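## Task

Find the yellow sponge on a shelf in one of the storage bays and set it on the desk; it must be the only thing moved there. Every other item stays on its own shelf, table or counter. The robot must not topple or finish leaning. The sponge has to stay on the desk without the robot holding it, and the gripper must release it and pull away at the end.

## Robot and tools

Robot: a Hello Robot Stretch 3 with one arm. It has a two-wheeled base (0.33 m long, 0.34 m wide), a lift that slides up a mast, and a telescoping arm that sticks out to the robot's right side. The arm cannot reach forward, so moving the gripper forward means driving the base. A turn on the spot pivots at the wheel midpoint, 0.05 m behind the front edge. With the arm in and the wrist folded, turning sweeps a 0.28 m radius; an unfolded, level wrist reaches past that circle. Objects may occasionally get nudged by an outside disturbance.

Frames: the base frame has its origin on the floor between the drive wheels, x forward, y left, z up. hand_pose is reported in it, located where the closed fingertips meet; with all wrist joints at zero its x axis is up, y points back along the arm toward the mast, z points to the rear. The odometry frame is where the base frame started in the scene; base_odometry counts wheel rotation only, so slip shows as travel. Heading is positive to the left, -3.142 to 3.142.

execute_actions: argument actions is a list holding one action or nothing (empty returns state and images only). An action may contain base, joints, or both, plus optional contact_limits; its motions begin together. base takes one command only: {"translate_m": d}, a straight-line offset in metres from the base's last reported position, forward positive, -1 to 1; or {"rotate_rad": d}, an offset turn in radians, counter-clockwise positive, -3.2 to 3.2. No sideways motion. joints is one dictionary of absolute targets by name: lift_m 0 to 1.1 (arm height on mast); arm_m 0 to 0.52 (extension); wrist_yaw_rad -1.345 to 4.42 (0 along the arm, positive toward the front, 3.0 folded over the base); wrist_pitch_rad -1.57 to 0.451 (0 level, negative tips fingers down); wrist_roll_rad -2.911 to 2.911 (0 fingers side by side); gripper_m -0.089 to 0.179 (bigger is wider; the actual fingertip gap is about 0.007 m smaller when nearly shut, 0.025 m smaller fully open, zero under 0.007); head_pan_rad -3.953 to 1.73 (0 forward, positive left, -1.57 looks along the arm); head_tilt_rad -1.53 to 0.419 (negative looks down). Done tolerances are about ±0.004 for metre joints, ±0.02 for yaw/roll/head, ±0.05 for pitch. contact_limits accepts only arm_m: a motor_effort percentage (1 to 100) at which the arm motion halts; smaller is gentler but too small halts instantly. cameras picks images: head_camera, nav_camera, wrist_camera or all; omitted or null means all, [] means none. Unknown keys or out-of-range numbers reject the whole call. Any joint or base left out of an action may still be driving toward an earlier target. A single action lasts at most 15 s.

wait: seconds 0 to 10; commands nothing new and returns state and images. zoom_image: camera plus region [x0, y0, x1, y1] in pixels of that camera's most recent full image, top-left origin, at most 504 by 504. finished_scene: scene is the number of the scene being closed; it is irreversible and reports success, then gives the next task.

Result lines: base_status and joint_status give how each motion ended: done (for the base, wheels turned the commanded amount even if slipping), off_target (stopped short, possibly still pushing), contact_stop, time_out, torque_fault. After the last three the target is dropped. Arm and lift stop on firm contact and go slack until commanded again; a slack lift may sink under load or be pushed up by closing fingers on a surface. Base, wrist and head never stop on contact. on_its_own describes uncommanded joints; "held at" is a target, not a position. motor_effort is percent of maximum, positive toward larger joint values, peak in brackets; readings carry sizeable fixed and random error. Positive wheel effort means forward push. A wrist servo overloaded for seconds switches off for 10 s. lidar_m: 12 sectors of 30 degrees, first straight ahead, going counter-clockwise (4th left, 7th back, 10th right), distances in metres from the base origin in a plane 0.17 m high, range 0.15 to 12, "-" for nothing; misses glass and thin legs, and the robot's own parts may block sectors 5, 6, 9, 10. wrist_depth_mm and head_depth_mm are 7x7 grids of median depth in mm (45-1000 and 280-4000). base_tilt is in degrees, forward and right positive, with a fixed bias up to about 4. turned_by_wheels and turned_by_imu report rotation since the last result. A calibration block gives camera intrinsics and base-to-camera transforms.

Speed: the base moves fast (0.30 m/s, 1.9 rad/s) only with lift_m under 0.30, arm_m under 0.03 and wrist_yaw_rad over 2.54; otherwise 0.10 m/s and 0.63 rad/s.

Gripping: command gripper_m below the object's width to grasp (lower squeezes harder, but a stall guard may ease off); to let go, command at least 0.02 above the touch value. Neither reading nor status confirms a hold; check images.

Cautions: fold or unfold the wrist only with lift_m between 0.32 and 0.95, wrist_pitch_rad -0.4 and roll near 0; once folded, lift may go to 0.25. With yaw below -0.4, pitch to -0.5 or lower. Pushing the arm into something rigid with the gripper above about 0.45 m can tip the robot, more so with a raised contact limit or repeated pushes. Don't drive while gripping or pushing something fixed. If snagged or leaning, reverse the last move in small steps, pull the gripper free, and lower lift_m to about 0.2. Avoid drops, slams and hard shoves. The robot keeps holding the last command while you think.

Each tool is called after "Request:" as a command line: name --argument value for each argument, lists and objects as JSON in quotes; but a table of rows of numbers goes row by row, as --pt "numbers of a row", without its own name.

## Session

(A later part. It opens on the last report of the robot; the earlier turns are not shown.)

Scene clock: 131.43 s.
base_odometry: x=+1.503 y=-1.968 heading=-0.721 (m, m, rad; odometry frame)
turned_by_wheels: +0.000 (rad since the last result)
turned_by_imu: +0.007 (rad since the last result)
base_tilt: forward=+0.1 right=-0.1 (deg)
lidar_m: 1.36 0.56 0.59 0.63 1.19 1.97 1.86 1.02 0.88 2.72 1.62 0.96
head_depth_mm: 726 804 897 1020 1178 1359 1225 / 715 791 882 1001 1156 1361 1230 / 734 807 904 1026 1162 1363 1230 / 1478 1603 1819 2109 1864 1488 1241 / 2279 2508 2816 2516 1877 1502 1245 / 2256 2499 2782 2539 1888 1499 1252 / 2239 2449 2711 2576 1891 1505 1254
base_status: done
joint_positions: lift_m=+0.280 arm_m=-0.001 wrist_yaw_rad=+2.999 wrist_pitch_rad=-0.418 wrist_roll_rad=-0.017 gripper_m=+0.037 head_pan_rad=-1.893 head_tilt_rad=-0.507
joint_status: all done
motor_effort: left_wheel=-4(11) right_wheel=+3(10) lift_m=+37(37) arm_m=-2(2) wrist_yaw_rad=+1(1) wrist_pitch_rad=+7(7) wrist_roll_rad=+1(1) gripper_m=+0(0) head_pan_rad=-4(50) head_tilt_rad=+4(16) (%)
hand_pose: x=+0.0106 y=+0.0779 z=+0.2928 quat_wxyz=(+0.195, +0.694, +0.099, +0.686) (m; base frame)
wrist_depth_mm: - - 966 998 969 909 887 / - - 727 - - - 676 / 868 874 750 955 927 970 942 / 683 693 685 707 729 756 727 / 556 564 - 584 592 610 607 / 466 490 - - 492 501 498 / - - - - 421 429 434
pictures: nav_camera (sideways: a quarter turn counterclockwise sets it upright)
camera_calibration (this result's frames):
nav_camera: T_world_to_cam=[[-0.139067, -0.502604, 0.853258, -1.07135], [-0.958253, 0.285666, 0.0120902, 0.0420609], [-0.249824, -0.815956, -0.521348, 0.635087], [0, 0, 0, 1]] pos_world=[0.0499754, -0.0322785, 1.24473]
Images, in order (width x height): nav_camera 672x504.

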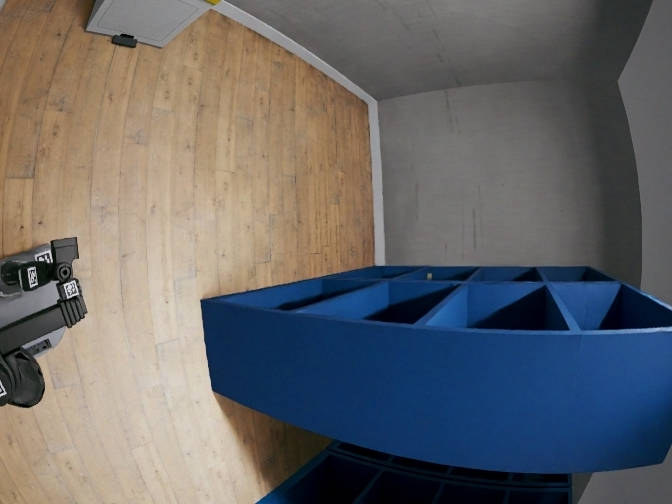

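Request:
execute_actions --actions '[{"base":{"translate_m":0.3}}]' --cameras '[]'

Request:
execute_actions --actions '[{"base":{"rotate_rad":-1.6}}]' --cameras '[]'

Request:
execute_actions --actions '[{"base":{"translate_m":1.0},"joints":{"head_pan_rad":-0.9,"head_tilt_rad":-0.5}}]' --cameras '["nav_camera"]'

Scene clock: 140.10 s.
base_odometry: x=+1.728 y=-2.166 heading=-0.721 (m, m, rad; odometry frame)
turned_by_wheels: +0.000 (rad since the last result)
turned_by_imu: +0.003 (rad since the last result)
base_tilt: forward=+0.1 right=-0.1 (deg)
lidar_m: 1.07 0.88 0.35 0.54 1.12 1.85 2.08 1.10 1.04 2.32 0.78 0.69
head_depth_mm: 1576 1653 1156 1168 1302 1423 1231 / 1547 1661 1878 2021 1767 1473 1231 / 2331 2440 2544 2258 1868 1487 1230 / 2378 2619 2920 2508 1866 1493 1237 / 2334 2588 2867 2519 1870 1504 1242 / 2328 2545 2815 2537 1898 1507 1246 / 2296 2535 2811 2555 1900 1511 1253
base_status: done
joint_positions: lift_m=+0.280 arm_m=-0.001 wrist_yaw_rad=+2.999 wrist_pitch_rad=-0.418 wrist_roll_rad=-0.017 gripper_m=+0.037 head_pan_rad=-1.893 head_tilt_rad=-0.507
joint_status: not commanded
motor_effort: left_wheel=-4(10) right_wheel=+3(11) lift_m=+37(37) arm_m=-2(2) wrist_yaw_rad=+0(1) wrist_pitch_rad=+7(7) wrist_roll_rad=+1(1) gripper_m=+1(0) head_pan_rad=-4(4) head_tilt_rad=+4(4) (%)
hand_pose: x=+0.0106 y=+0.0779 z=+0.2928 quat_wxyz=(+0.195, +0.694, +0.099, +0.686) (m; base frame)
wrist_depth_mm: 778 - 936 907 883 846 863 / - - - 957 956 954 953 / 889 686 878 924 912 993 978 / 643 647 680 732 689 732 753 / 527 559 - 571 599 601 607 / 469 488 - - 497 499 507 / - - - - 424 426 441
pictures: none
No camera images: the call's "cameras" was empty. Leave "cameras" out to get every camera's image.

Scene clock: 142.37 s.
base_odometry: x=+1.728 y=-2.166 heading=-2.321 (m, m, rad; odometry frame)
turned_by_wheels: -1.600 (rad since the last result)
turned_by_imu: -1.568 (rad since the last result)
base_tilt: forward=+0.0 right=+0.0 (deg)
lidar_m: 2.42 0.79 0.69 1.07 1.19 0.35 0.54 0.73 1.78 2.09 1.11 1.04
head_depth_mm: 1891 1971 2068 653 507 1432 1227 / 2337 2560 2729 659 1775 1479 1230 / 3140 3454 3485 2375 1851 1480 1236 / 3177 3482 3746 2496 1877 1490 1243 / 3148 3463 3663 2518 1867 1501 1243 / 3076 3430 3624 2540 1884 1510 1251 / 3062 3355 3603 2582 1891 1517 1256
base_status: done
joint_positions: lift_m=+0.280 arm_m=-0.001 wrist_yaw_rad=+2.999 wrist_pitch_rad=-0.418 wrist_roll_rad=-0.017 gripper_m=+0.037 head_pan_rad=-1.893 head_tilt_rad=-0.507
joint_status: not commanded
motor_effort: left_wheel=+4(18) right_wheel=-3(8) lift_m=+37(37) arm_m=-2(2) wrist_yaw_rad=+1(1) wrist_pitch_rad=+7(7) wrist_roll_rad=+1(1) gripper_m=+0(1) head_pan_rad=-4(4) head_tilt_rad=+3(3) (%)
hand_pose: x=+0.0106 y=+0.0779 z=+0.2928 quat_wxyz=(+0.195, +0.694, +0.099, +0.686) (m; base frame)
wrist_depth_mm: 985 - - - 942 598 602 / - - - - 947 660 643 / 815 838 878 928 831 730 723 / 686 676 711 706 729 746 777 / 554 552 - 592 602 604 614 / 467 488 - - 501 492 499 / - - - - 420 428 427
pictures: none
No camera images: the call's "cameras" was empty. Leave "cameras" out to get every camera's image.

Scene clock: 147.30 s.
base_odometry: x=+1.047 y=-2.897 heading=-2.321 (m, m, rad; odometry frame)
turned_by_wheels: +0.000 (rad since the last result)
turned_by_imu: +0.007 (rad since the last result)
base_tilt: forward=+0.0 right=+0.0 (deg)
lidar_m: 1.81 1.04 0.87 0.77 0.68 0.82 1.33 2.21 0.69 0.69 1.07 1.81
head_depth_mm: 1069 1154 861 1325 1082 1348 1184 / 1081 1200 1001 1426 1123 1394 1229 / 975 1081 1101 1333 1516 1441 1237 / 896 984 1099 1245 1445 1489 1249 / 1558 1400 1937 1639 1806 1503 1247 / 1673 1719 1946 2098 1889 1510 1245 / 1561 1647 1835 2018 1899 1509 1254
base_status: done
joint_positions: lift_m=+0.280 arm_m=-0.001 wrist_yaw_rad=+2.999 wrist_pitch_rad=-0.418 wrist_roll_rad=-0.017 gripper_m=+0.037 head_pan_rad=-0.907 head_tilt_rad=-0.507
joint_status: all done
motor_effort: left_wheel=+3(17) right_wheel=-3(6) lift_m=+37(37) arm_m=-2(2) wrist_yaw_rad=+1(1) wrist_pitch_rad=+7(7) wrist_roll_rad=+1(1) gripper_m=+0(0) head_pan_rad=+4(50) head_tilt_rad=+3(1) (%)
hand_pose: x=+0.0106 y=+0.0779 z=+0.2928 quat_wxyz=(+0.195, +0.694, +0.099, +0.686) (m; base frame)
wrist_depth_mm: 478 - 838 823 796 787 762 / 523 - 893 862 890 869 818 / 580 578 926 902 893 907 917 / 615 640 707 713 729 757 771 / 554 557 - 576 611 593 604 / 467 489 - - 499 495 501 / - - - - 429 434 442
pictures: nav_camera (sideways: a quarter turn counterclockwise sets it upright)
camera_calibration (this result's frames):
nav_camera: T_world_to_cam=[[0.341877, -0.393092, 0.85358, -1.07471], [-0.767368, -0.641093, 0.0121102, 0.0408705], [0.542464, -0.65915, -0.520821, 0.629568], [0, 0, 0, 1]] pos_world=[0.0572623, 0.0187232, 1.24475]
Images, in order (width x height): nav_camera 672x504.

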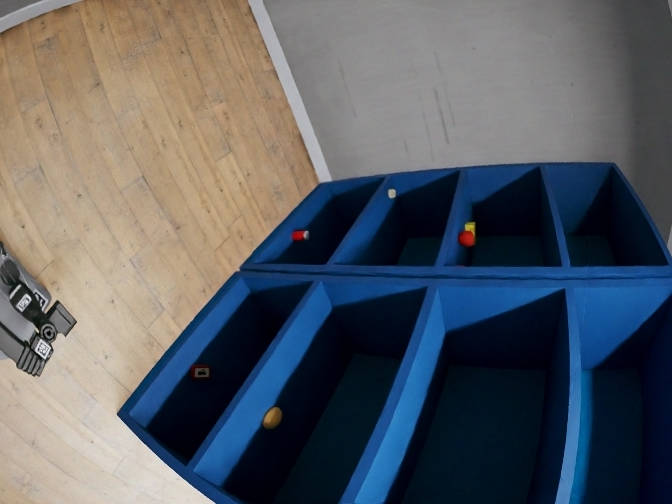

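Request:
execute_actions --actions '[{"base":{"translate_m":0.85},"joints":{"head_pan_rad":-1.4,"head_tilt_rad":-0.45}}]' --cameras '[]'

Request:
execute_actions --actions '[{"joints":{"lift_m":0.9}}]' --cameras '["head_camera"]'

Scene clock: 158.83 s.
base_odometry: x=+0.467 y=-3.519 heading=-2.321 (m, m, rad; odometry frame)
turned_by_wheels: +0.000 (rad since the last result)
turned_by_imu: +0.007 (rad since the last result)
base_tilt: forward=+0.0 right=+0.0 (deg)
lidar_m: 0.97 0.83 0.70 0.70 0.78 1.20 2.51 1.22 1.32 0.86 1.16 0.98
head_depth_mm: 697 912 820 912 1056 1363 1245 / 1084 1179 995 1404 1152 1408 1267 / 1124 1228 1107 1460 1251 1449 1268 / 1165 1274 1012 1513 1315 1442 1277 / 1212 1334 1139 1578 1676 1467 1276 / 1263 1388 1274 1544 1682 1517 1288 / 1195 1283 1268 1381 1461 1528 1291
base_status: done
joint_positions: lift_m=+0.280 arm_m=-0.001 wrist_yaw_rad=+2.999 wrist_pitch_rad=-0.418 wrist_roll_rad=-0.017 gripper_m=+0.037 head_pan_rad=-1.393 head_tilt_rad=-0.458
joint_status: all done
motor_effort: left_wheel=+2(16) right_wheel=-2(5) lift_m=+37(37) arm_m=-2(2) wrist_yaw_rad=+2(1) wrist_pitch_rad=+7(7) wrist_roll_rad=+1(1) gripper_m=+2(0) head_pan_rad=-4(37) head_tilt_rad=+4(12) (%)
hand_pose: x=+0.0106 y=+0.0779 z=+0.2928 quat_wxyz=(+0.195, +0.694, +0.099, +0.686) (m; base frame)
wrist_depth_mm: 708 - 673 669 647 629 610 / 788 - 741 723 693 692 678 / 822 798 825 777 766 750 732 / 679 668 699 717 726 734 755 / 546 567 - 583 595 606 609 / 466 487 - - 489 503 505 / - - - - 421 431 429
pictures: none
No camera images: the call's "cameras" was empty. Leave "cameras" out to get every camera's image.

Scene clock: 165.30 s.
base_odometry: x=+0.467 y=-3.519 heading=-2.321 (m, m, rad; odometry frame)
turned_by_wheels: +0.000 (rad since the last result)
turned_by_imu: +0.001 (rad since the last result)
base_tilt: forward=+0.1 right=+0.0 (deg)
lidar_m: 0.98 0.83 0.69 0.69 0.78 1.21 2.51 1.22 1.32 0.86 1.16 0.98
head_depth_mm: 698 918 820 905 1056 1356 1253 / 1084 1180 998 1400 1152 1400 1295 / 1122 1224 1110 1459 1256 1452 - / 1164 1279 1017 1517 1317 1438 1343 / 1211 1336 1141 1577 1670 1471 1277 / 1257 1387 1275 1542 1668 1518 1290 / 1202 1277 1271 1379 1462 1512 1292
base_status: not commanded
joint_positions: lift_m=+0.900 arm_m=-0.001 wrist_yaw_rad=+2.999 wrist_pitch_rad=-0.418 wrist_roll_rad=-0.017 gripper_m=+0.037 head_pan_rad=-1.393 head_tilt_rad=-0.458
joint_status: all done
motor_effort: left_wheel=+2(3) right_wheel=-2(2) lift_m=+48(51) arm_m=-2(2) wrist_yaw_rad=+0(1) wrist_pitch_rad=+7(7) wrist_roll_rad=+1(1) gripper_m=+1(1) head_pan_rad=-5(2) head_tilt_rad=+4(5) (%)
hand_pose: x=+0.0106 y=+0.0779 z=+0.9125 quat_wxyz=(+0.195, +0.694, +0.099, +0.686) (m; base frame)
wrist_depth_mm: 713 - 684 663 651 633 613 / 771 - 732 723 712 684 671 / 871 845 814 795 771 770 743 / 983 999 902 906 869 825 824 / - - - - 977 921 942 / - - - - - - - / - - - - - - -
pictures: head_camera (sideways: a quarter turn clockwise sets it upright)
camera_calibration (this result's frames):
head_camera: T_world_to_cam=[[-0.0343319, 0.490688, -0.870659, 1.15634], [0.993405, 0.112117, 0.0240153, -0.0391524], [0.1094, -0.864092, -0.491301, 0.599392], [0, 0, 0, 1]] pos_world=[0.0130198, -0.04508, 1.3022]
Images, in order (width x height): head_camera 896x504.

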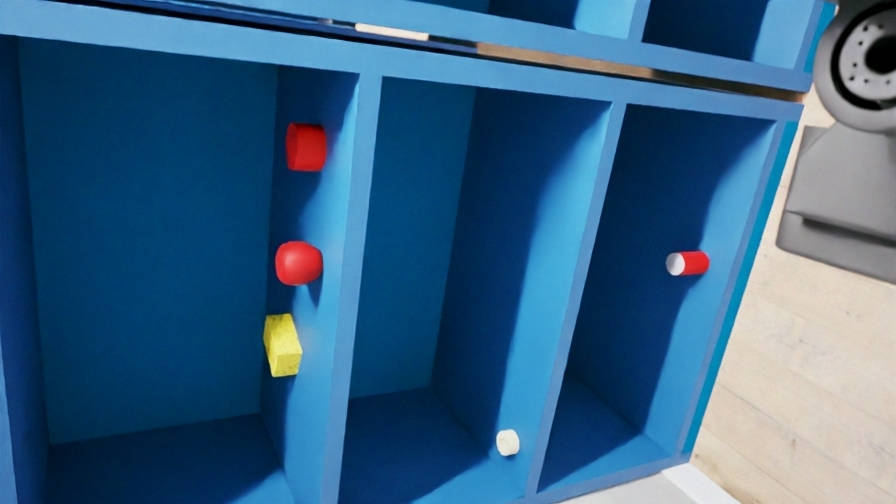

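Request:
execute_actions --actions '[{"base":{"rotate_rad":-0.6}}]' --cameras '[]'

Request:
execute_actions --actions '[{"base":{"translate_m":0.39}}]' --cameras '[]'

Request:
execute_actions --actions '[{"base":{"rotate_rad":0.6},"joints":{"head_pan_rad":-1.6}}]' --cameras '[]'

Request:
execute_actions --actions '[{"joints":{"wrist_yaw_rad":0,"gripper_m":0.15}}]' --cameras '[]'

Request:
execute_actions --actions '[{"joints":{"wrist_pitch_rad":0,"lift_m":0.97}}]' --cameras '["wrist_camera","head_camera"]'

Scene clock: 179.97 s.
base_odometry: x=+0.467 y=-3.519 heading=-2.921 (m, m, rad; odometry frame)
turned_by_wheels: -0.600 (rad since the last result)
turned_by_imu: -0.589 (rad since the last result)
base_tilt: forward=+0.0 right=+0.0 (deg)
lidar_m: 0.99 0.98 0.87 0.70 0.70 0.75 1.15 2.39 1.22 1.33 0.86 1.23
head_depth_mm: 1209 1329 1186 1489 1596 1447 1330 / 1173 1289 1098 1523 1294 1445 1335 / 1147 1254 1108 1501 1258 1445 - / 1117 1226 1035 1451 1211 1466 1321 / 1097 1188 1040 1432 1213 1420 1277 / 1059 1132 889 926 1052 1391 1279 / 681 748 847 1367 1182 1427 1258
base_status: done
joint_positions: lift_m=+0.900 arm_m=-0.001 wrist_yaw_rad=+2.999 wrist_pitch_rad=-0.418 wrist_roll_rad=-0.017 gripper_m=+0.037 head_pan_rad=-1.393 head_tilt_rad=-0.458
joint_status: not commanded
motor_effort: left_wheel=+4(11) right_wheel=-3(7) lift_m=+49(49) arm_m=-2(2) wrist_yaw_rad=+2(2) wrist_pitch_rad=+7(7) wrist_roll_rad=+1(1) gripper_m=+0(0) head_pan_rad=-4(4) head_tilt_rad=+4(4) (%)
hand_pose: x=+0.0106 y=+0.0779 z=+0.9125 quat_wxyz=(+0.195, +0.694, +0.099, +0.686) (m; base frame)
wrist_depth_mm: 514 - 653 760 874 918 756 / 552 - 713 823 959 951 772 / 602 650 795 920 - - 824 / 636 713 858 - - - 847 / 712 801 - - - - 851 / 764 888 - - - - 889 / 841 989 - - - - 926
pictures: none
No camera images: the call's "cameras" was empty. Leave "cameras" out to get every camera's image.

Scene clock: 185.10 s.
base_odometry: x=+0.087 y=-3.605 heading=-2.920 (m, m, rad; odometry frame)
turned_by_wheels: +0.000 (rad since the last result)
turned_by_imu: +0.004 (rad since the last result)
base_tilt: forward=+0.0 right=+0.0 (deg)
lidar_m: 0.62 0.61 0.67 0.85 0.84 0.92 1.40 2.81 1.41 0.77 1.17 0.77
head_depth_mm: 1051 1173 986 1413 1139 1439 1292 / 623 682 757 855 1007 1322 1273 / 700 756 811 863 1003 1130 - / 956 1044 1005 1297 1164 1373 1270 / 965 1050 1040 1282 1168 1340 1206 / 942 1028 1056 1235 1180 1018 1200 / 921 1002 1051 790 1181 990 1217
base_status: done
joint_positions: lift_m=+0.900 arm_m=-0.001 wrist_yaw_rad=+2.999 wrist_pitch_rad=-0.418 wrist_roll_rad=-0.017 gripper_m=+0.037 head_pan_rad=-1.393 head_tilt_rad=-0.458
joint_status: not commanded
motor_effort: left_wheel=+4(11) right_wheel=-3(3) lift_m=+49(49) arm_m=-2(2) wrist_yaw_rad=+1(1) wrist_pitch_rad=+7(7) wrist_roll_rad=+1(1) gripper_m=+1(2) head_pan_rad=-3(3) head_tilt_rad=+4(4) (%)
hand_pose: x=+0.0106 y=+0.0779 z=+0.9125 quat_wxyz=(+0.195, +0.694, +0.099, +0.686) (m; base frame)
wrist_depth_mm: 633 - 802 927 797 591 480 / 670 - 870 995 836 627 496 / 705 784 938 - 862 643 528 / 771 868 - - 956 669 531 / 828 939 - - 941 712 550 / 904 - - - 937 756 566 / 962 - - - - 779 592
pictures: none
No camera images: the call's "cameras" was empty. Leave "cameras" out to get every camera's image.

Scene clock: 187.00 s.
base_odometry: x=+0.087 y=-3.605 heading=-2.321 (m, m, rad; odometry frame)
turned_by_wheels: +0.600 (rad since the last result)
turned_by_imu: +0.590 (rad since the last result)
base_tilt: forward=+0.0 right=+0.0 (deg)
lidar_m: 0.61 0.69 0.84 0.84 0.95 1.56 2.80 1.39 0.77 1.17 0.73 0.62
head_depth_mm: 931 1014 985 1236 1136 989 - / 943 1033 999 1257 1149 1161 - / 961 1051 943 1286 1153 1334 - / 975 1068 1023 1315 1161 1376 - / 990 1085 926 1348 1172 1383 - / 1006 1106 1053 1349 1176 1388 1255 / 993 1057 985 1054 1076 1149 1224
base_status: done
joint_positions: lift_m=+0.900 arm_m=-0.001 wrist_yaw_rad=+2.999 wrist_pitch_rad=-0.418 wrist_roll_rad=-0.017 gripper_m=+0.037 head_pan_rad=-1.593 head_tilt_rad=-0.458
joint_status: all done
motor_effort: left_wheel=-4(10) right_wheel=+3(8) lift_m=+48(48) arm_m=-2(2) wrist_yaw_rad=+2(1) wrist_pitch_rad=+7(7) wrist_roll_rad=+1(1) gripper_m=+1(1) head_pan_rad=-3(23) head_tilt_rad=+4(4) (%)
hand_pose: x=+0.0106 y=+0.0779 z=+0.9125 quat_wxyz=(+0.195, +0.694, +0.099, +0.686) (m; base frame)
wrist_depth_mm: 844 - 814 786 779 765 725 / 953 - 879 869 813 833 765 / - - 981 926 931 907 737 / - - - - - 983 725 / - - - - - - 738 / - - - - - - 711 / - - - - - - 669
pictures: none
No camera images: the call's "cameras" was empty. Leave "cameras" out to get every camera's image.

Scene clock: 189.50 s.
base_odometry: x=+0.087 y=-3.605 heading=-2.321 (m, m, rad; odometry frame)
turned_by_wheels: +0.000 (rad since the last result)
turned_by_imu: +0.000 (rad since the last result)
base_tilt: forward=+0.1 right=+0.0 (deg)
lidar_m: 0.61 0.69 0.85 0.84 0.95 1.57 2.82 1.40 0.77 1.17 0.73 0.61
head_depth_mm: 932 1011 981 1232 1140 990 - / 943 1031 1000 1260 1150 996 - / 962 1051 938 1285 1160 969 - / 976 1067 1019 1316 1161 1169 1238 / 991 1086 930 1340 1169 1345 1243 / 1009 1106 1058 1349 1175 1386 1257 / 993 1056 988 1057 1078 1145 1224
base_status: not commanded
joint_positions: lift_m=+0.900 arm_m=-0.001 wrist_yaw_rad=+0.002 wrist_pitch_rad=-0.418 wrist_roll_rad=-0.017 gripper_m=+0.150 head_pan_rad=-1.593 head_tilt_rad=-0.458
joint_status: all done
motor_effort: left_wheel=-4(4) right_wheel=+3(3) lift_m=+48(49) arm_m=-2(2) wrist_yaw_rad=-3(3) wrist_pitch_rad=+7(7) wrist_roll_rad=+1(1) gripper_m=-1(100) head_pan_rad=-4(4) head_tilt_rad=+4(4) (%)
hand_pose: x=-0.0211 y=-0.3687 z=+0.9125 quat_wxyz=(+0.698, +0.149, -0.685, -0.145) (m; base frame)
wrist_depth_mm: 514 611 833 434 411 386 373 / 542 671 949 941 872 814 482 / 554 688 - - 986 817 463 / 568 720 839 851 902 758 474 / 595 721 751 694 701 643 507 / 592 - - - - - 605 / 596 875 - 973 982 740 -
pictures: none
No camera images: the call's "cameras" was empty. Leave "cameras" out to get every camera's image.

Scene clock: 190.97 s.
base_odometry: x=+0.087 y=-3.605 heading=-2.321 (m, m, rad; odometry frame)
turned_by_wheels: +0.000 (rad since the last result)
turned_by_imu: +0.000 (rad since the last result)
base_tilt: forward=+0.1 right=+0.0 (deg)
lidar_m: 0.61 0.69 0.84 0.84 0.95 1.57 2.81 1.40 0.77 1.17 0.73 0.61
head_depth_mm: 929 1016 983 1231 1238 - - / 945 1032 1003 1243 1154 - - / 961 1050 941 1283 - - - / 976 1069 1024 1311 - - 1230 / 993 1089 929 1333 1165 1383 1247 / 1003 1107 1056 1343 1178 1395 1260 / 994 1056 987 1051 1078 1148 1223
base_status: not commanded
joint_positions: lift_m=+0.970 arm_m=-0.001 wrist_yaw_rad=+0.002 wrist_pitch_rad=-0.021 wrist_roll_rad=-0.017 gripper_m=+0.150 head_pan_rad=-1.593 head_tilt_rad=-0.458
joint_status: all done
motor_effort: left_wheel=-4(4) right_wheel=+3(3) lift_m=+49(51) arm_m=-2(2) wrist_yaw_rad=-3(3) wrist_pitch_rad=+8(9) wrist_roll_rad=+1(1) gripper_m=+0(1) head_pan_rad=-4(3) head_tilt_rad=+4(4) (%)
hand_pose: x=-0.0210 y=-0.4000 z=+1.0791 quat_wxyz=(+0.713, +0.008, -0.701, -0.007) (m; base frame)
wrist_depth_mm: 512 632 898 866 820 777 492 / 535 660 951 896 841 797 485 / 543 671 966 925 886 842 477 / 547 609 677 697 666 679 460 / 557 637 - - 512 479 435 / 558 - - - 950 - 455 / 562 711 840 875 883 717 444
pictures: head_camera (sideways: a quarter turn clockwise sets it upright), wrist_camera
camera_calibration (this result's frames):
head_camera: T_world_to_cam=[[0.0638688, 0.487537, -0.870763, 1.15587], [0.995871, -0.0875445, 0.0240293, -0.0391856], [-0.0645154, -0.868702, -0.491115, 0.600211], [0, 0, 0, 1]] pos_world=[0.00392255, -0.0455559, 1.30221]
wrist_camera: T_world_to_cam=[[-0.997343, 0.0318209, 0.0655338, -0.0865868], [-0.057658, 0.205055, -0.977051, 1.16324], [-0.0445286, -0.978233, -0.202675, -0.00295405], [0, 0, 0, 1]] pos_world=[-0.0194182, -0.238662, 1.14162]
Images, in order (width x height): head_camera 896x504, wrist_camera 644x364.

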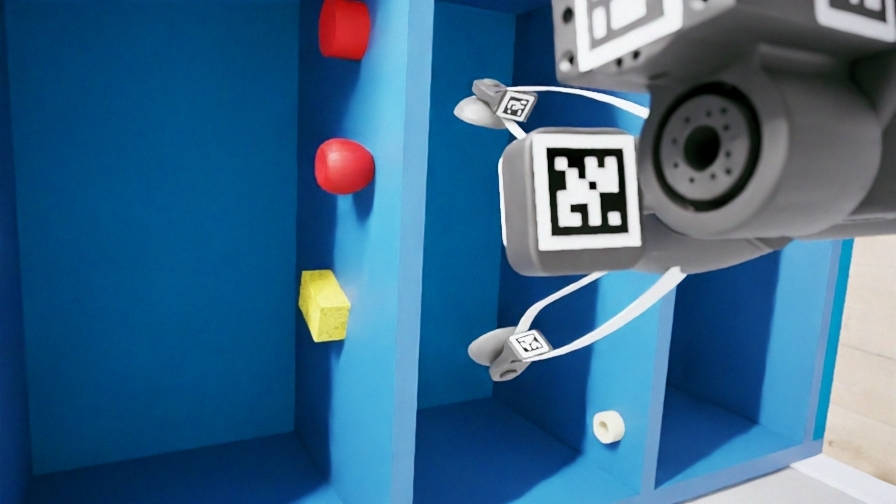

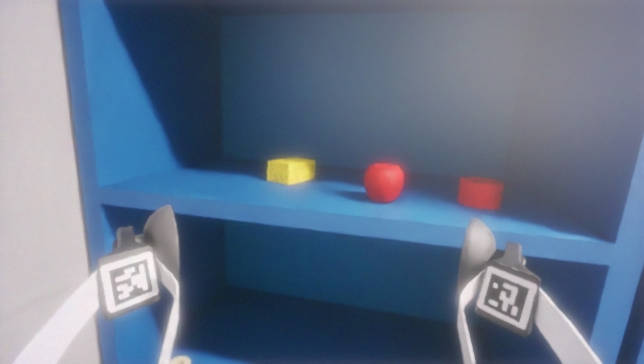

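Request:
execute_actions --actions '[{"base":{"translate_m":0.04},"joints":{"lift_m":0.945,"arm_m":0.3,"gripper_m":0.14}}]' --cameras '["wrist_camera"]'

Scene clock: 200.63 s.
base_odometry: x=+0.060 y=-3.634 heading=-2.321 (m, m, rad; odometry frame)
turned_by_wheels: +0.000 (rad since the last result)
turned_by_imu: +0.001 (rad since the last result)
base_tilt: forward=+0.0 right=+0.0 (deg)
lidar_m: 0.57 0.65 0.84 0.83 0.94 1.55 2.81 1.41 0.79 1.15 0.68 0.58
head_depth_mm: 937 1020 988 - 1061 1315 1187 / 949 1037 1090 1305 1141 1324 1202 / 964 1057 1115 - 1156 1363 1214 / 981 1072 1118 1356 1159 1374 1236 / 997 1094 1050 1358 1174 1384 1253 / 1013 1115 1055 1257 1178 1346 1262 / 943 983 954 980 1042 1118 1179
base_status: done
joint_positions: lift_m=+0.945 arm_m=+0.300 wrist_yaw_rad=+0.001 wrist_pitch_rad=-0.021 wrist_roll_rad=-0.017 gripper_m=+0.140 head_pan_rad=-1.593 head_tilt_rad=-0.458
joint_status: all done
motor_effort: left_wheel=-4(7) right_wheel=+3(7) lift_m=+36(41) arm_m=+4(5) wrist_yaw_rad=-1(2) wrist_pitch_rad=+8(8) wrist_roll_rad=+1(1) gripper_m=+0(57) head_pan_rad=-4(4) head_tilt_rad=+4(4) (%)
hand_pose: x=-0.0213 y=-0.7003 z=+1.0545 quat_wxyz=(+0.713, +0.008, -0.701, -0.007) (m; base frame)
wrist_depth_mm: 384 518 633 607 576 542 515 / 396 533 665 627 586 551 526 / 407 534 683 635 608 570 539 / 398 484 553 463 614 574 552 / 309 341 326 338 352 246 371 / 264 - 232 238 242 254 255 / 399 582 753 218 203 192 193
pictures: wrist_camera
camera_calibration (this result's frames):
wrist_camera: T_world_to_cam=[[-0.997308, 0.0329191, 0.0655231, -0.0749156], [-0.0574362, 0.204807, -0.977116, 1.20075], [-0.0455854, -0.978249, -0.202365, -0.302138], [0, 0, 0, 1]] pos_world=[-0.0195202, -0.539023, 1.11704]
Images, in order (width x height): wrist_camera 644x364.

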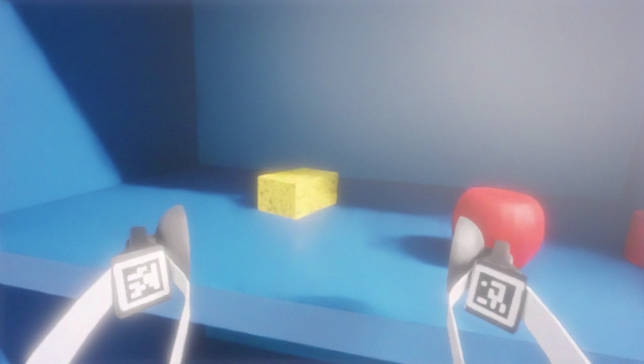

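Request:
execute_actions --actions '[{"base":{"translate_m":0.035}}]' --cameras '[]'

Request:
execute_actions --actions '[{"joints":{"lift_m":0.935,"arm_m":0.44}}]' --cameras '["wrist_camera"]'

Scene clock: 212.50 s.
base_odometry: x=+0.036 y=-3.660 heading=-2.321 (m, m, rad; odometry frame)
turned_by_wheels: +0.000 (rad since the last result)
turned_by_imu: +0.001 (rad since the last result)
base_tilt: forward=+0.0 right=+0.0 (deg)
lidar_m: 0.54 0.61 0.83 0.83 0.93 1.53 2.59 1.41 0.81 1.07 0.65 0.54
head_depth_mm: 940 1028 990 - 1061 1316 1184 / 958 1046 1096 1314 1144 1323 1205 / 972 1065 1120 - 1156 1371 1217 / 987 1082 973 1374 1158 1368 1233 / 1004 1099 1047 1368 1167 1430 1247 / 1022 1102 1056 1167 1127 1293 1259 / 890 913 906 942 1010 1085 1110
base_status: done
joint_positions: lift_m=+0.945 arm_m=+0.300 wrist_yaw_rad=+0.001 wrist_pitch_rad=-0.021 wrist_roll_rad=-0.017 gripper_m=+0.140 head_pan_rad=-1.593 head_tilt_rad=-0.458
joint_status: not commanded
motor_effort: left_wheel=-3(5) right_wheel=+2(7) lift_m=+36(36) arm_m=+4(4) wrist_yaw_rad=-1(2) wrist_pitch_rad=+8(8) wrist_roll_rad=+1(1) gripper_m=+0(1) head_pan_rad=-4(4) head_tilt_rad=+4(4) (%)
hand_pose: x=-0.0213 y=-0.7003 z=+1.0545 quat_wxyz=(+0.713, +0.008, -0.701, -0.007) (m; base frame)
wrist_depth_mm: 363 475 633 603 571 531 522 / 362 486 647 633 590 561 537 / 371 493 691 651 616 581 548 / 375 465 566 455 616 579 549 / 308 342 326 339 355 255 342 / 273 - 240 239 242 251 254 / 368 534 742 230 212 197 193
pictures: none
No camera images: the call's "cameras" was empty. Leave "cameras" out to get every camera's image.

Scene clock: 214.80 s.
base_odometry: x=+0.036 y=-3.660 heading=-2.321 (m, m, rad; odometry frame)
turned_by_wheels: +0.000 (rad since the last result)
turned_by_imu: +0.000 (rad since the last result)
base_tilt: forward=+0.0 right=+0.0 (deg)
lidar_m: 0.54 0.61 0.83 0.83 0.93 1.53 2.60 1.42 0.81 1.07 0.64 0.54
head_depth_mm: 943 1025 989 - - 1357 1188 / 959 1045 1093 1317 1149 1326 1207 / 973 1062 1123 1325 1159 1367 1205 / 985 1085 1147 1362 1164 1380 1233 / 1006 1105 1046 1368 1169 1417 1251 / 1025 1106 1054 1165 1137 1294 1256 / 885 912 903 947 1012 1089 1116
base_status: not commanded
joint_positions: lift_m=+0.935 arm_m=+0.440 wrist_yaw_rad=+0.001 wrist_pitch_rad=-0.021 wrist_roll_rad=-0.017 gripper_m=+0.140 head_pan_rad=-1.593 head_tilt_rad=-0.458
joint_status: all done
motor_effort: left_wheel=-4(4) right_wheel=+2(2) lift_m=+36(36) arm_m=+4(7) wrist_yaw_rad=-1(1) wrist_pitch_rad=+8(8) wrist_roll_rad=+1(1) gripper_m=+0(1) head_pan_rad=-4(4) head_tilt_rad=+4(4) (%)
hand_pose: x=-0.0213 y=-0.8403 z=+1.0445 quat_wxyz=(+0.713, +0.008, -0.701, -0.007) (m; base frame)
wrist_depth_mm: 336 441 509 480 456 429 412 / 348 452 531 503 468 437 419 / 347 454 561 520 478 451 430 / 353 427 518 516 490 467 447 / 283 312 299 254 321 362 348 / 205 - 211 217 223 246 232 / - 160 163 167 170 166 177
pictures: wrist_camera
camera_calibration (this result's frames):
wrist_camera: T_world_to_cam=[[-0.997307, 0.0329414, 0.0655225, -0.0696374], [-0.0574318, 0.204791, -0.977119, 1.21965], [-0.0456061, -0.978251, -0.202348, -0.441143], [0, 0, 0, 1]] pos_world=[-0.0195222, -0.679028, 1.10704]
Images, in order (width x height): wrist_camera 644x364.

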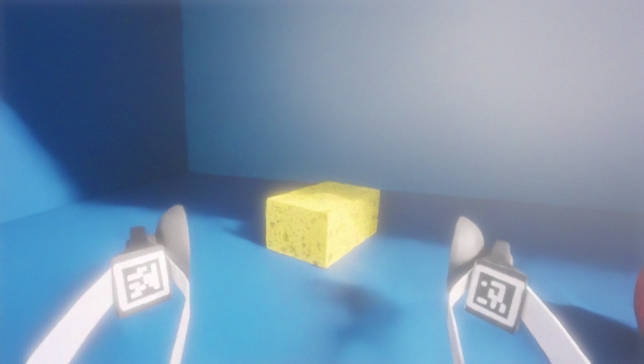

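Near corner at .25 depth; extend fully and close.

Request:
execute_actions --actions '[{"joints":{"arm_m":0.52}}]' --cameras '[]'

Request:
execute_actions --actions '[{"joints":{"gripper_m":0.02}}]' --cameras '["wrist_camera"]'

Request:
execute_actions --actions '[{"joints":{"lift_m":0.96}}]' --cameras '["wrist_camera"]'

Scene clock: 227.00 s.
base_odometry: x=+0.036 y=-3.660 heading=-2.321 (m, m, rad; odometry frame)
turned_by_wheels: +0.000 (rad since the last result)
turned_by_imu: +0.001 (rad since the last result)
base_tilt: forward=+0.0 right=+0.0 (deg)
lidar_m: 0.54 0.61 0.83 0.82 0.93 1.54 2.60 1.42 0.81 1.07 0.65 0.54
head_depth_mm: 941 1027 988 - - 1319 1180 / 954 1046 1094 1331 1148 1325 1207 / 973 1064 - 1307 1155 1368 1207 / 990 1081 - 1341 1164 1377 1230 / 1003 1100 1046 1358 1167 1422 1249 / 1020 1106 1055 1170 1129 1293 1260 / 890 914 902 945 1008 1086 1114
base_status: not commanded
joint_positions: lift_m=+0.935 arm_m=+0.519 wrist_yaw_rad=+0.001 wrist_pitch_rad=-0.021 wrist_roll_rad=-0.017 gripper_m=+0.140 head_pan_rad=-1.593 head_tilt_rad=-0.458
joint_status: all done
motor_effort: left_wheel=-4(4) right_wheel=+2(2) lift_m=+36(36) arm_m=+4(5) wrist_yaw_rad=+0(1) wrist_pitch_rad=+8(8) wrist_roll_rad=+1(1) gripper_m=+0(0) head_pan_rad=-4(3) head_tilt_rad=+4(4) (%)
hand_pose: x=-0.0213 y=-0.9195 z=+1.0445 quat_wxyz=(+0.713, +0.008, -0.701, -0.007) (m; base frame)
wrist_depth_mm: 321 417 437 407 386 366 348 / 329 425 453 419 399 375 359 / 333 437 468 440 413 387 365 / 337 422 471 439 424 401 376 / 283 309 300 192 301 362 348 / 203 - 200 169 214 244 232 / - 161 163 165 170 165 178
pictures: none
No camera images: the call's "cameras" was empty. Leave "cameras" out to get every camera's image.

Scene clock: 228.70 s.
base_odometry: x=+0.036 y=-3.660 heading=-2.321 (m, m, rad; odometry frame)
turned_by_wheels: +0.000 (rad since the last result)
turned_by_imu: +0.000 (rad since the last result)
base_tilt: forward=+0.0 right=+0.0 (deg)
lidar_m: 0.54 0.61 0.83 0.83 0.93 1.54 2.60 1.42 0.81 1.08 0.64 0.54
head_depth_mm: 942 1027 990 - - 1324 1188 / 957 1046 1094 1325 1150 1324 1209 / 974 1061 - 1306 1154 1368 1211 / 987 1080 - 1345 1158 1370 1234 / 1003 1098 1039 1370 1165 1425 1250 / 1021 1103 1051 1166 1132 1290 1259 / 892 911 904 944 1013 1091 1117
base_status: not commanded
joint_positions: lift_m=+0.935 arm_m=+0.519 wrist_yaw_rad=+0.001 wrist_pitch_rad=-0.021 wrist_roll_rad=-0.017 gripper_m=+0.020 head_pan_rad=-1.593 head_tilt_rad=-0.458
joint_status: all done
motor_effort: left_wheel=-4(4) right_wheel=+2(2) lift_m=+36(36) arm_m=+4(4) wrist_yaw_rad=+0(2) wrist_pitch_rad=+8(8) wrist_roll_rad=+1(1) gripper_m=+0(99) head_pan_rad=-3(3) head_tilt_rad=+4(4) (%)
hand_pose: x=-0.0213 y=-0.9195 z=+1.0445 quat_wxyz=(+0.713, +0.008, -0.701, -0.007) (m; base frame)
wrist_depth_mm: 321 420 438 408 387 366 345 / 328 428 456 420 398 373 356 / 332 436 468 442 411 387 368 / 336 425 474 457 423 394 377 / 282 290 302 209 297 336 345 / 203 208 211 182 230 227 232 / 157 161 164 166 169 173 175
pictures: wrist_camera
camera_calibration (this result's frames):
wrist_camera: T_world_to_cam=[[-0.997307, 0.032948, 0.0655223, -0.0670262], [-0.0574306, 0.204786, -0.97712, 1.23585], [-0.0456122, -0.978252, -0.202342, -0.518559], [0, 0, 0, 1]] pos_world=[-0.0195228, -0.758158, 1.10704]
Images, in order (width x height): wrist_camera 644x364.

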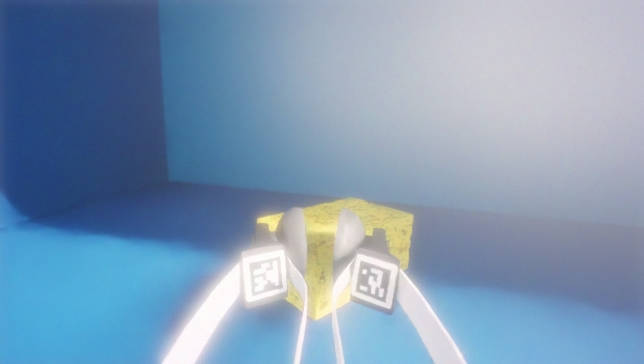

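Scene clock: 229.70 s.
base_odometry: x=+0.036 y=-3.660 heading=-2.321 (m, m, rad; odometry frame)
turned_by_wheels: +0.000 (rad since the last result)
turned_by_imu: +0.000 (rad since the last result)
base_tilt: forward=+0.0 right=+0.0 (deg)
lidar_m: 0.54 0.61 0.83 0.83 0.93 1.53 2.60 1.42 0.81 1.07 0.64 0.54
head_depth_mm: 940 1025 1071 - 1062 1320 1185 / 958 1046 1104 1310 1147 1324 1206 / 969 1056 838 1305 1154 1374 1215 / 989 1081 - 1329 1160 1377 1233 / 1006 1103 1040 1364 1170 1420 1250 / 1020 1102 1054 1169 1138 1294 1260 / 890 911 902 944 1014 1087 1116
base_status: not commanded
joint_positions: lift_m=+0.960 arm_m=+0.519 wrist_yaw_rad=+0.001 wrist_pitch_rad=-0.021 wrist_roll_rad=-0.017 gripper_m=+0.020 head_pan_rad=-1.593 head_tilt_rad=-0.458
joint_status: all done
motor_effort: left_wheel=-4(4) right_wheel=+2(2) lift_m=+49(52) arm_m=+4(4) wrist_yaw_rad=+0(1) wrist_pitch_rad=+8(8) wrist_roll_rad=+1(1) gripper_m=+0(0) head_pan_rad=-3(4) head_tilt_rad=+4(4) (%)
hand_pose: x=-0.0213 y=-0.9195 z=+1.0691 quat_wxyz=(+0.713, +0.008, -0.701, -0.007) (m; base frame)
wrist_depth_mm: 321 422 440 407 388 367 346 / 329 422 450 427 399 375 361 / 336 438 460 438 413 387 366 / 337 442 484 450 425 400 378 / 318 349 361 411 395 397 378 / 245 249 255 192 270 276 281 / 192 195 198 191 205 210 213
pictures: wrist_camera
camera_calibration (this result's frames):
wrist_camera: T_world_to_cam=[[-0.997307, 0.0329478, 0.0655225, -0.0686388], [-0.0574308, 0.204786, -0.97712, 1.25989], [-0.045612, -0.978252, -0.202342, -0.513581], [0, 0, 0, 1]] pos_world=[-0.0195228, -0.758159, 1.13165]
Images, in order (width x height): wrist_camera 644x364.

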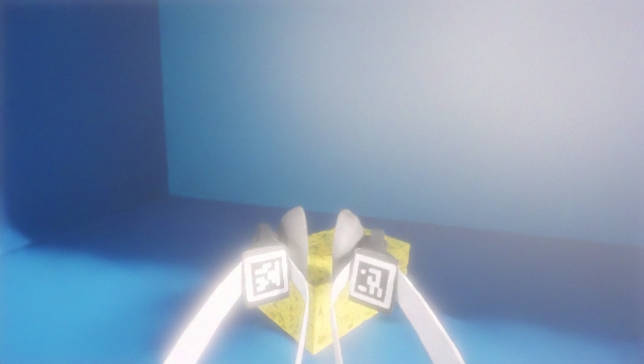

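Request:
execute_actions --actions '[{"joints":{"gripper_m":0.14,"arm_m":0.0}}]' --cameras '[]'

Request:
execute_actions --actions '[{"base":{"rotate_rad":0.6}}]' --cameras '[]'

Request:
execute_actions --actions '[{"base":{"translate_m":-0.13}}]' --cameras '[]'

Request:
execute_actions --actions '[{"base":{"rotate_rad":-0.6}}]' --cameras '[]'

Request:
execute_actions --actions '[{"base":{"translate_m":0.1},"joints":{"arm_m":0.3,"lift_m":0.945}}]' --cameras '["wrist_camera"]'

Scene clock: 246.33 s.
base_odometry: x=+0.036 y=-3.660 heading=-2.321 (m, m, rad; odometry frame)
turned_by_wheels: +0.000 (rad since the last result)
turned_by_imu: +0.001 (rad since the last result)
base_tilt: forward=+0.0 right=+0.0 (deg)
lidar_m: 0.54 0.61 0.83 0.83 0.93 1.53 2.60 1.42 0.81 1.07 0.64 0.54
head_depth_mm: 943 1025 988 1248 1209 - - / 959 1044 922 1267 1151 - - / 976 1065 1015 1305 - - - / 990 1081 947 1333 1263 - 1230 / 1009 1103 1045 1352 1125 1414 1255 / 1019 1106 1058 1165 1135 1296 1260 / 887 917 903 945 1013 1087 1115
base_status: not commanded
joint_positions: lift_m=+0.960 arm_m=+0.000 wrist_yaw_rad=+0.000 wrist_pitch_rad=-0.021 wrist_roll_rad=-0.017 gripper_m=+0.140 head_pan_rad=-1.593 head_tilt_rad=-0.458
joint_status: all done
motor_effort: left_wheel=-4(4) right_wheel=+2(3) lift_m=+48(49) arm_m=-4(6) wrist_yaw_rad=-1(1) wrist_pitch_rad=+8(8) wrist_roll_rad=+1(1) gripper_m=+1(100) head_pan_rad=-4(4) head_tilt_rad=+4(4) (%)
hand_pose: x=-0.0213 y=-0.4010 z=+1.0691 quat_wxyz=(+0.713, +0.008, -0.701, -0.007) (m; base frame)
wrist_depth_mm: 467 556 845 881 835 793 605 / 471 568 890 912 849 796 597 / 480 578 901 966 884 825 585 / 483 592 644 681 602 668 569 / 485 592 943 - 501 478 461 / 487 - 956 - 985 765 556 / 481 642 812 878 862 822 515
pictures: none
No camera images: the call's "cameras" was empty. Leave "cameras" out to get every camera's image.

Scene clock: 248.23 s.
base_odometry: x=+0.036 y=-3.660 heading=-1.721 (m, m, rad; odometry frame)
turned_by_wheels: +0.600 (rad since the last result)
turned_by_imu: +0.590 (rad since the last result)
base_tilt: forward=+0.0 right=+0.0 (deg)
lidar_m: 0.63 0.83 0.83 0.97 1.74 1.49 0.84 0.81 0.94 0.62 0.54 0.54
head_depth_mm: 813 922 960 1232 1213 - - / 720 796 865 1000 1144 - - / 697 763 847 939 - - - / 623 677 743 820 874 - 1151 / 565 608 660 723 807 884 1000 / 516 553 595 643 701 772 857 / 475 506 541 581 629 684 749
base_status: done
joint_positions: lift_m=+0.960 arm_m=+0.000 wrist_yaw_rad=+0.000 wrist_pitch_rad=-0.021 wrist_roll_rad=-0.017 gripper_m=+0.140 head_pan_rad=-1.593 head_tilt_rad=-0.458
joint_status: not commanded
motor_effort: left_wheel=-4(10) right_wheel=+3(7) lift_m=+49(49) arm_m=-3(3) wrist_yaw_rad=-1(1) wrist_pitch_rad=+8(8) wrist_roll_rad=+1(1) gripper_m=+1(1) head_pan_rad=-4(4) head_tilt_rad=+4(4) (%)
hand_pose: x=-0.0213 y=-0.4010 z=+1.0691 quat_wxyz=(+0.713, +0.008, -0.701, -0.007) (m; base frame)
wrist_depth_mm: 271 311 375 472 580 786 724 / 278 318 391 486 604 835 742 / 286 326 400 504 631 843 727 / 293 337 412 531 631 785 693 / 297 330 430 558 674 516 451 / 304 - 442 568 721 881 769 / 305 364 459 613 763 845 771
pictures: none
No camera images: the call's "cameras" was empty. Leave "cameras" out to get every camera's image.

Scene clock: 250.50 s.
base_odometry: x=+0.055 y=-3.531 heading=-1.721 (m, m, rad; odometry frame)
turned_by_wheels: +0.000 (rad since the last result)
turned_by_imu: -0.001 (rad since the last result)
base_tilt: forward=+0.0 right=+0.0 (deg)
lidar_m: 0.74 0.92 0.92 1.08 1.68 1.36 0.73 0.69 1.09 0.72 0.63 0.63
head_depth_mm: 949 1044 993 1217 1212 - - / 851 948 978 1163 1149 - - / 749 823 873 1021 - - - / 709 775 852 941 1019 - 1247 / 665 717 779 852 951 1046 1180 / 608 652 701 758 827 908 1008 / 560 596 638 686 742 807 881
base_status: done
joint_positions: lift_m=+0.960 arm_m=+0.000 wrist_yaw_rad=+0.000 wrist_pitch_rad=-0.021 wrist_roll_rad=-0.017 gripper_m=+0.140 head_pan_rad=-1.593 head_tilt_rad=-0.458
joint_status: not commanded
motor_effort: left_wheel=-3(11) right_wheel=+3(4) lift_m=+49(49) arm_m=-4(4) wrist_yaw_rad=-1(1) wrist_pitch_rad=+8(8) wrist_roll_rad=+1(1) gripper_m=+0(0) head_pan_rad=-4(4) head_tilt_rad=+4(4) (%)
hand_pose: x=-0.0213 y=-0.4010 z=+1.0691 quat_wxyz=(+0.713, +0.008, -0.701, -0.007) (m; base frame)
wrist_depth_mm: 334 386 467 567 691 789 653 / 345 397 474 584 735 797 664 / 352 405 495 601 772 810 664 / 360 420 510 627 709 747 641 / 366 410 525 646 755 451 426 / 371 - 552 679 898 799 674 / 373 457 568 736 849 856 677
pictures: none
No camera images: the call's "cameras" was empty. Leave "cameras" out to get every camera's image.

Scene clock: 252.40 s.
base_odometry: x=+0.055 y=-3.531 heading=-2.321 (m, m, rad; odometry frame)
turned_by_wheels: -0.600 (rad since the last result)
turned_by_imu: -0.590 (rad since the last result)
base_tilt: forward=+0.0 right=+0.0 (deg)
lidar_m: 0.63 0.71 0.92 0.92 1.04 1.60 2.51 1.30 0.69 1.09 0.75 0.63
head_depth_mm: 864 943 989 705 1186 - - / 875 957 1000 709 1150 - - / 895 977 1014 756 - - - / 906 996 1027 768 1267 - 1200 / 921 1012 893 770 1128 1014 1206 / 935 1027 1056 784 1174 1016 1211 / 952 1035 1011 1044 1099 1083 1202
base_status: done
joint_positions: lift_m=+0.960 arm_m=+0.000 wrist_yaw_rad=+0.000 wrist_pitch_rad=-0.021 wrist_roll_rad=-0.017 gripper_m=+0.140 head_pan_rad=-1.593 head_tilt_rad=-0.458
joint_status: not commanded
motor_effort: left_wheel=+5(11) right_wheel=-3(7) lift_m=+49(49) arm_m=-3(4) wrist_yaw_rad=+0(1) wrist_pitch_rad=+8(8) wrist_roll_rad=+1(1) gripper_m=+0(1) head_pan_rad=-4(4) head_tilt_rad=+4(4) (%)
hand_pose: x=-0.0213 y=-0.4010 z=+1.0691 quat_wxyz=(+0.713, +0.008, -0.701, -0.007) (m; base frame)
wrist_depth_mm: 496 653 813 783 766 712 473 / 504 686 885 832 782 729 459 / 514 680 865 837 812 757 445 / 507 594 622 650 638 596 450 / 536 637 921 429 415 450 387 / 553 - - 938 886 560 375 / 566 727 832 869 894 783 388
pictures: none
No camera images: the call's "cameras" was empty. Leave "cameras" out to get every camera's image.

Scene clock: 255.83 s.
base_odometry: x=-0.013 y=-3.604 heading=-2.321 (m, m, rad; odometry frame)
turned_by_wheels: +0.000 (rad since the last result)
turned_by_imu: +0.001 (rad since the last result)
base_tilt: forward=+0.0 right=+0.0 (deg)
lidar_m: 0.53 0.60 0.90 0.90 1.01 1.67 1.46 0.79 0.75 1.05 0.64 0.53
head_depth_mm: 883 961 989 - 1060 957 1187 / 893 977 1036 1235 1147 964 1191 / 911 994 1064 - 1156 1001 1164 / 926 1014 1074 1282 1163 1008 1202 / 944 1031 1048 1277 1172 1340 1206 / 958 1043 1053 1091 1131 1145 1221 / 875 897 905 859 953 1012 1104
base_status: done
joint_positions: lift_m=+0.945 arm_m=+0.300 wrist_yaw_rad=+0.000 wrist_pitch_rad=-0.021 wrist_roll_rad=-0.017 gripper_m=+0.140 head_pan_rad=-1.593 head_tilt_rad=-0.458
joint_status: all done
motor_effort: left_wheel=+4(12) right_wheel=-3(5) lift_m=+36(43) arm_m=+4(3) wrist_yaw_rad=-1(0) wrist_pitch_rad=+8(8) wrist_roll_rad=+1(1) gripper_m=+0(1) head_pan_rad=-4(4) head_tilt_rad=+4(4) (%)
hand_pose: x=-0.0213 y=-0.7003 z=+1.0546 quat_wxyz=(+0.713, +0.008, -0.701, -0.007) (m; base frame)
wrist_depth_mm: 357 467 579 534 514 481 458 / 363 480 604 566 522 498 473 / 362 487 623 589 538 516 489 / 369 470 559 391 552 514 501 / 313 342 327 335 356 370 191 / 222 - 232 237 242 220 178 / - 175 178 183 186 181 184
pictures: wrist_camera
camera_calibration (this result's frames):
wrist_camera: T_world_to_cam=[[-0.997299, 0.0332008, 0.0655195, -0.074786], [-0.0573798, 0.204717, -0.977138, 1.20074], [-0.0458547, -0.978258, -0.202259, -0.302262], [0, 0, 0, 1]] pos_world=[-0.0195462, -0.539019, 1.11705]
Images, in order (width x height): wrist_camera 644x364.

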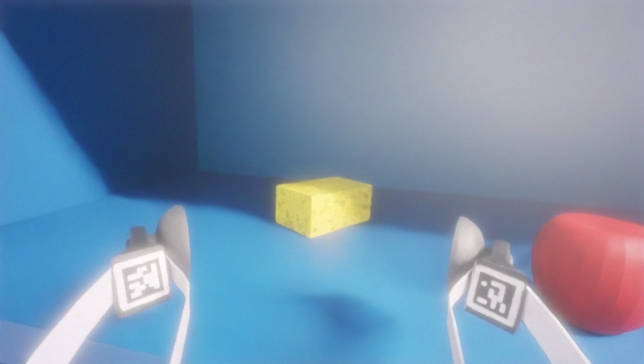

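Request:
execute_actions --actions '[{"joints":{"arm_m":0.505,"lift_m":0.935,"gripper_m":0.15}}]' --cameras '["wrist_camera"]'

Request:
execute_actions --actions '[{"joints":{"gripper_m":0.02}}]' --cameras '["wrist_camera"]'

Request:
execute_actions --actions '[{"joints":{"lift_m":0.96}}]' --cameras '["wrist_camera"]'

Scene clock: 269.47 s.
base_odometry: x=-0.013 y=-3.604 heading=-2.321 (m, m, rad; odometry frame)
turned_by_wheels: +0.000 (rad since the last result)
turned_by_imu: +0.001 (rad since the last result)
base_tilt: forward=+0.1 right=+0.0 (deg)
lidar_m: 0.53 0.60 0.90 0.90 1.01 1.67 1.46 0.78 0.75 1.05 0.63 0.53
head_depth_mm: 881 959 995 - - 959 1185 / 896 979 1039 1244 1149 962 1188 / 908 995 - 758 1155 998 1170 / 926 1010 - 1260 1161 1007 1201 / 940 1030 1040 1270 1171 1343 1208 / 956 1039 1048 1094 1130 1145 1221 / 873 900 904 860 957 1013 1102
base_status: not commanded
joint_positions: lift_m=+0.935 arm_m=+0.505 wrist_yaw_rad=+0.000 wrist_pitch_rad=-0.021 wrist_roll_rad=-0.017 gripper_m=+0.150 head_pan_rad=-1.593 head_tilt_rad=-0.458
joint_status: all done
motor_effort: left_wheel=+4(4) right_wheel=-3(3) lift_m=+36(42) arm_m=+4(9) wrist_yaw_rad=+0(0) wrist_pitch_rad=+8(8) wrist_roll_rad=+1(1) gripper_m=+0(56) head_pan_rad=-4(5) head_tilt_rad=+4(4) (%)
hand_pose: x=-0.0213 y=-0.9054 z=+1.0446 quat_wxyz=(+0.713, +0.008, -0.701, -0.007) (m; base frame)
wrist_depth_mm: 319 394 375 353 338 319 299 / 323 407 391 365 342 324 308 / 327 422 401 377 351 335 318 / 333 420 416 387 366 344 326 / 283 315 299 192 324 343 327 / 214 - 152 136 177 - 232 / - 160 150 129 163 166 177
pictures: wrist_camera
camera_calibration (this result's frames):
wrist_camera: T_world_to_cam=[[-0.997299, 0.0332061, 0.0655183, -0.0673195], [-0.0573791, 0.204683, -0.977145, 1.23292], [-0.0458576, -0.978265, -0.202224, -0.504876], [0, 0, 0, 1]] pos_world=[-0.0195465, -0.744024, 1.10705]
Images, in order (width x height): wrist_camera 644x364.

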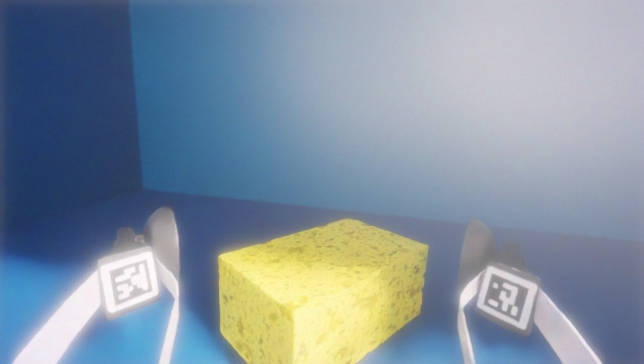

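Scene clock: 271.27 s.
base_odometry: x=-0.013 y=-3.604 heading=-2.321 (m, m, rad; odometry frame)
turned_by_wheels: +0.000 (rad since the last result)
turned_by_imu: +0.000 (rad since the last result)
base_tilt: forward=+0.0 right=+0.0 (deg)
lidar_m: 0.53 0.60 0.90 0.90 1.01 1.67 1.47 0.78 0.75 1.05 0.64 0.53
head_depth_mm: 885 962 991 - - 958 1183 / 893 979 1038 1237 1145 964 1190 / 911 996 - 759 1159 1000 1164 / 923 1010 - 1252 1163 1005 1203 / 938 1031 1039 1272 1165 1341 1203 / 955 1041 1052 1090 1132 1143 1223 / 875 898 903 860 957 1014 1102
base_status: not commanded
joint_positions: lift_m=+0.935 arm_m=+0.505 wrist_yaw_rad=+0.000 wrist_pitch_rad=-0.020 wrist_roll_rad=-0.017 gripper_m=+0.020 head_pan_rad=-1.593 head_tilt_rad=-0.458
joint_status: all done
motor_effort: left_wheel=+4(4) right_wheel=-3(3) lift_m=+36(36) arm_m=+3(4) wrist_yaw_rad=-1(0) wrist_pitch_rad=+8(8) wrist_roll_rad=+1(1) gripper_m=+0(100) head_pan_rad=-4(4) head_tilt_rad=+4(4) (%)
hand_pose: x=-0.0214 y=-0.9054 z=+1.0448 quat_wxyz=(+0.713, +0.007, -0.701, -0.007) (m; base frame)
wrist_depth_mm: 316 391 374 355 334 314 299 / 321 402 389 367 344 324 312 / 328 417 401 374 354 334 319 / 333 417 410 385 370 345 327 / 283 295 301 212 301 335 328 / 203 208 213 205 231 229 235 / 158 162 164 167 170 174 176
pictures: wrist_camera
camera_calibration (this result's frames):
wrist_camera: T_world_to_cam=[[-0.997295, 0.0333895, 0.0654842, -0.0671637], [-0.0573548, 0.203699, -0.977352, 1.2325], [-0.0459723, -0.978464, -0.201233, -0.506073], [0, 0, 0, 1]] pos_world=[-0.0195576, -0.743991, 1.10715]
Images, in order (width x height): wrist_camera 644x364.

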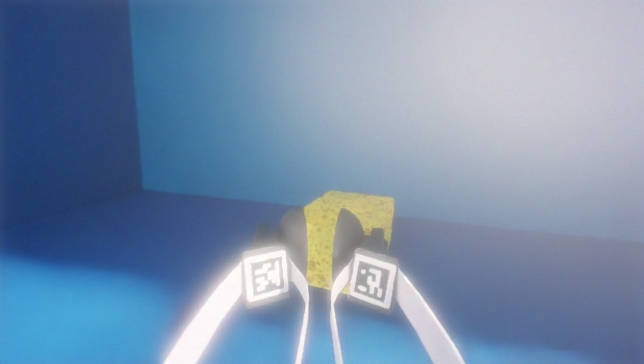

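Scene clock: 272.27 s.
base_odometry: x=-0.013 y=-3.604 heading=-2.321 (m, m, rad; odometry frame)
turned_by_wheels: +0.000 (rad since the last result)
turned_by_imu: +0.000 (rad since the last result)
base_tilt: forward=+0.1 right=+0.0 (deg)
lidar_m: 0.53 0.60 0.90 0.90 1.01 1.67 1.46 0.78 0.75 1.05 0.64 0.53
head_depth_mm: 880 960 1005 - 1060 960 1184 / 894 978 1036 1227 1153 964 1191 / 910 989 838 756 1155 996 1167 / 924 1010 - 1255 1158 1000 1197 / 939 1028 1038 1279 1166 1341 1210 / 955 1046 1052 1090 1131 1143 1220 / 874 899 903 860 953 1012 1103
base_status: not commanded
joint_positions: lift_m=+0.960 arm_m=+0.505 wrist_yaw_rad=+0.000 wrist_pitch_rad=-0.020 wrist_roll_rad=-0.017 gripper_m=+0.020 head_pan_rad=-1.593 head_tilt_rad=-0.458
joint_status: all done
motor_effort: left_wheel=+4(4) right_wheel=-3(3) lift_m=+49(50) arm_m=+4(4) wrist_yaw_rad=-1(0) wrist_pitch_rad=+8(8) wrist_roll_rad=+1(1) gripper_m=-1(0) head_pan_rad=-3(4) head_tilt_rad=+4(4) (%)
hand_pose: x=-0.0214 y=-0.9054 z=+1.0694 quat_wxyz=(+0.713, +0.007, -0.701, -0.007) (m; base frame)
wrist_depth_mm: 317 395 374 356 339 314 297 / 323 403 389 361 342 326 310 / 329 414 401 370 356 333 318 / 333 425 419 395 364 344 324 / 319 355 365 283 371 347 334 / 247 252 255 215 280 274 284 / 193 195 199 203 207 209 215
pictures: wrist_camera
camera_calibration (this result's frames):
wrist_camera: T_world_to_cam=[[-0.997295, 0.0333893, 0.0654842, -0.0687753], [-0.0573549, 0.203699, -0.977352, 1.25655], [-0.0459722, -0.978464, -0.201233, -0.501121], [0, 0, 0, 1]] pos_world=[-0.0195576, -0.743991, 1.13175]
Images, in order (width x height): wrist_camera 644x364.

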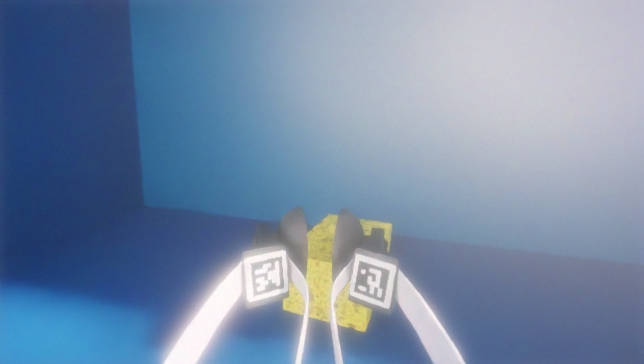

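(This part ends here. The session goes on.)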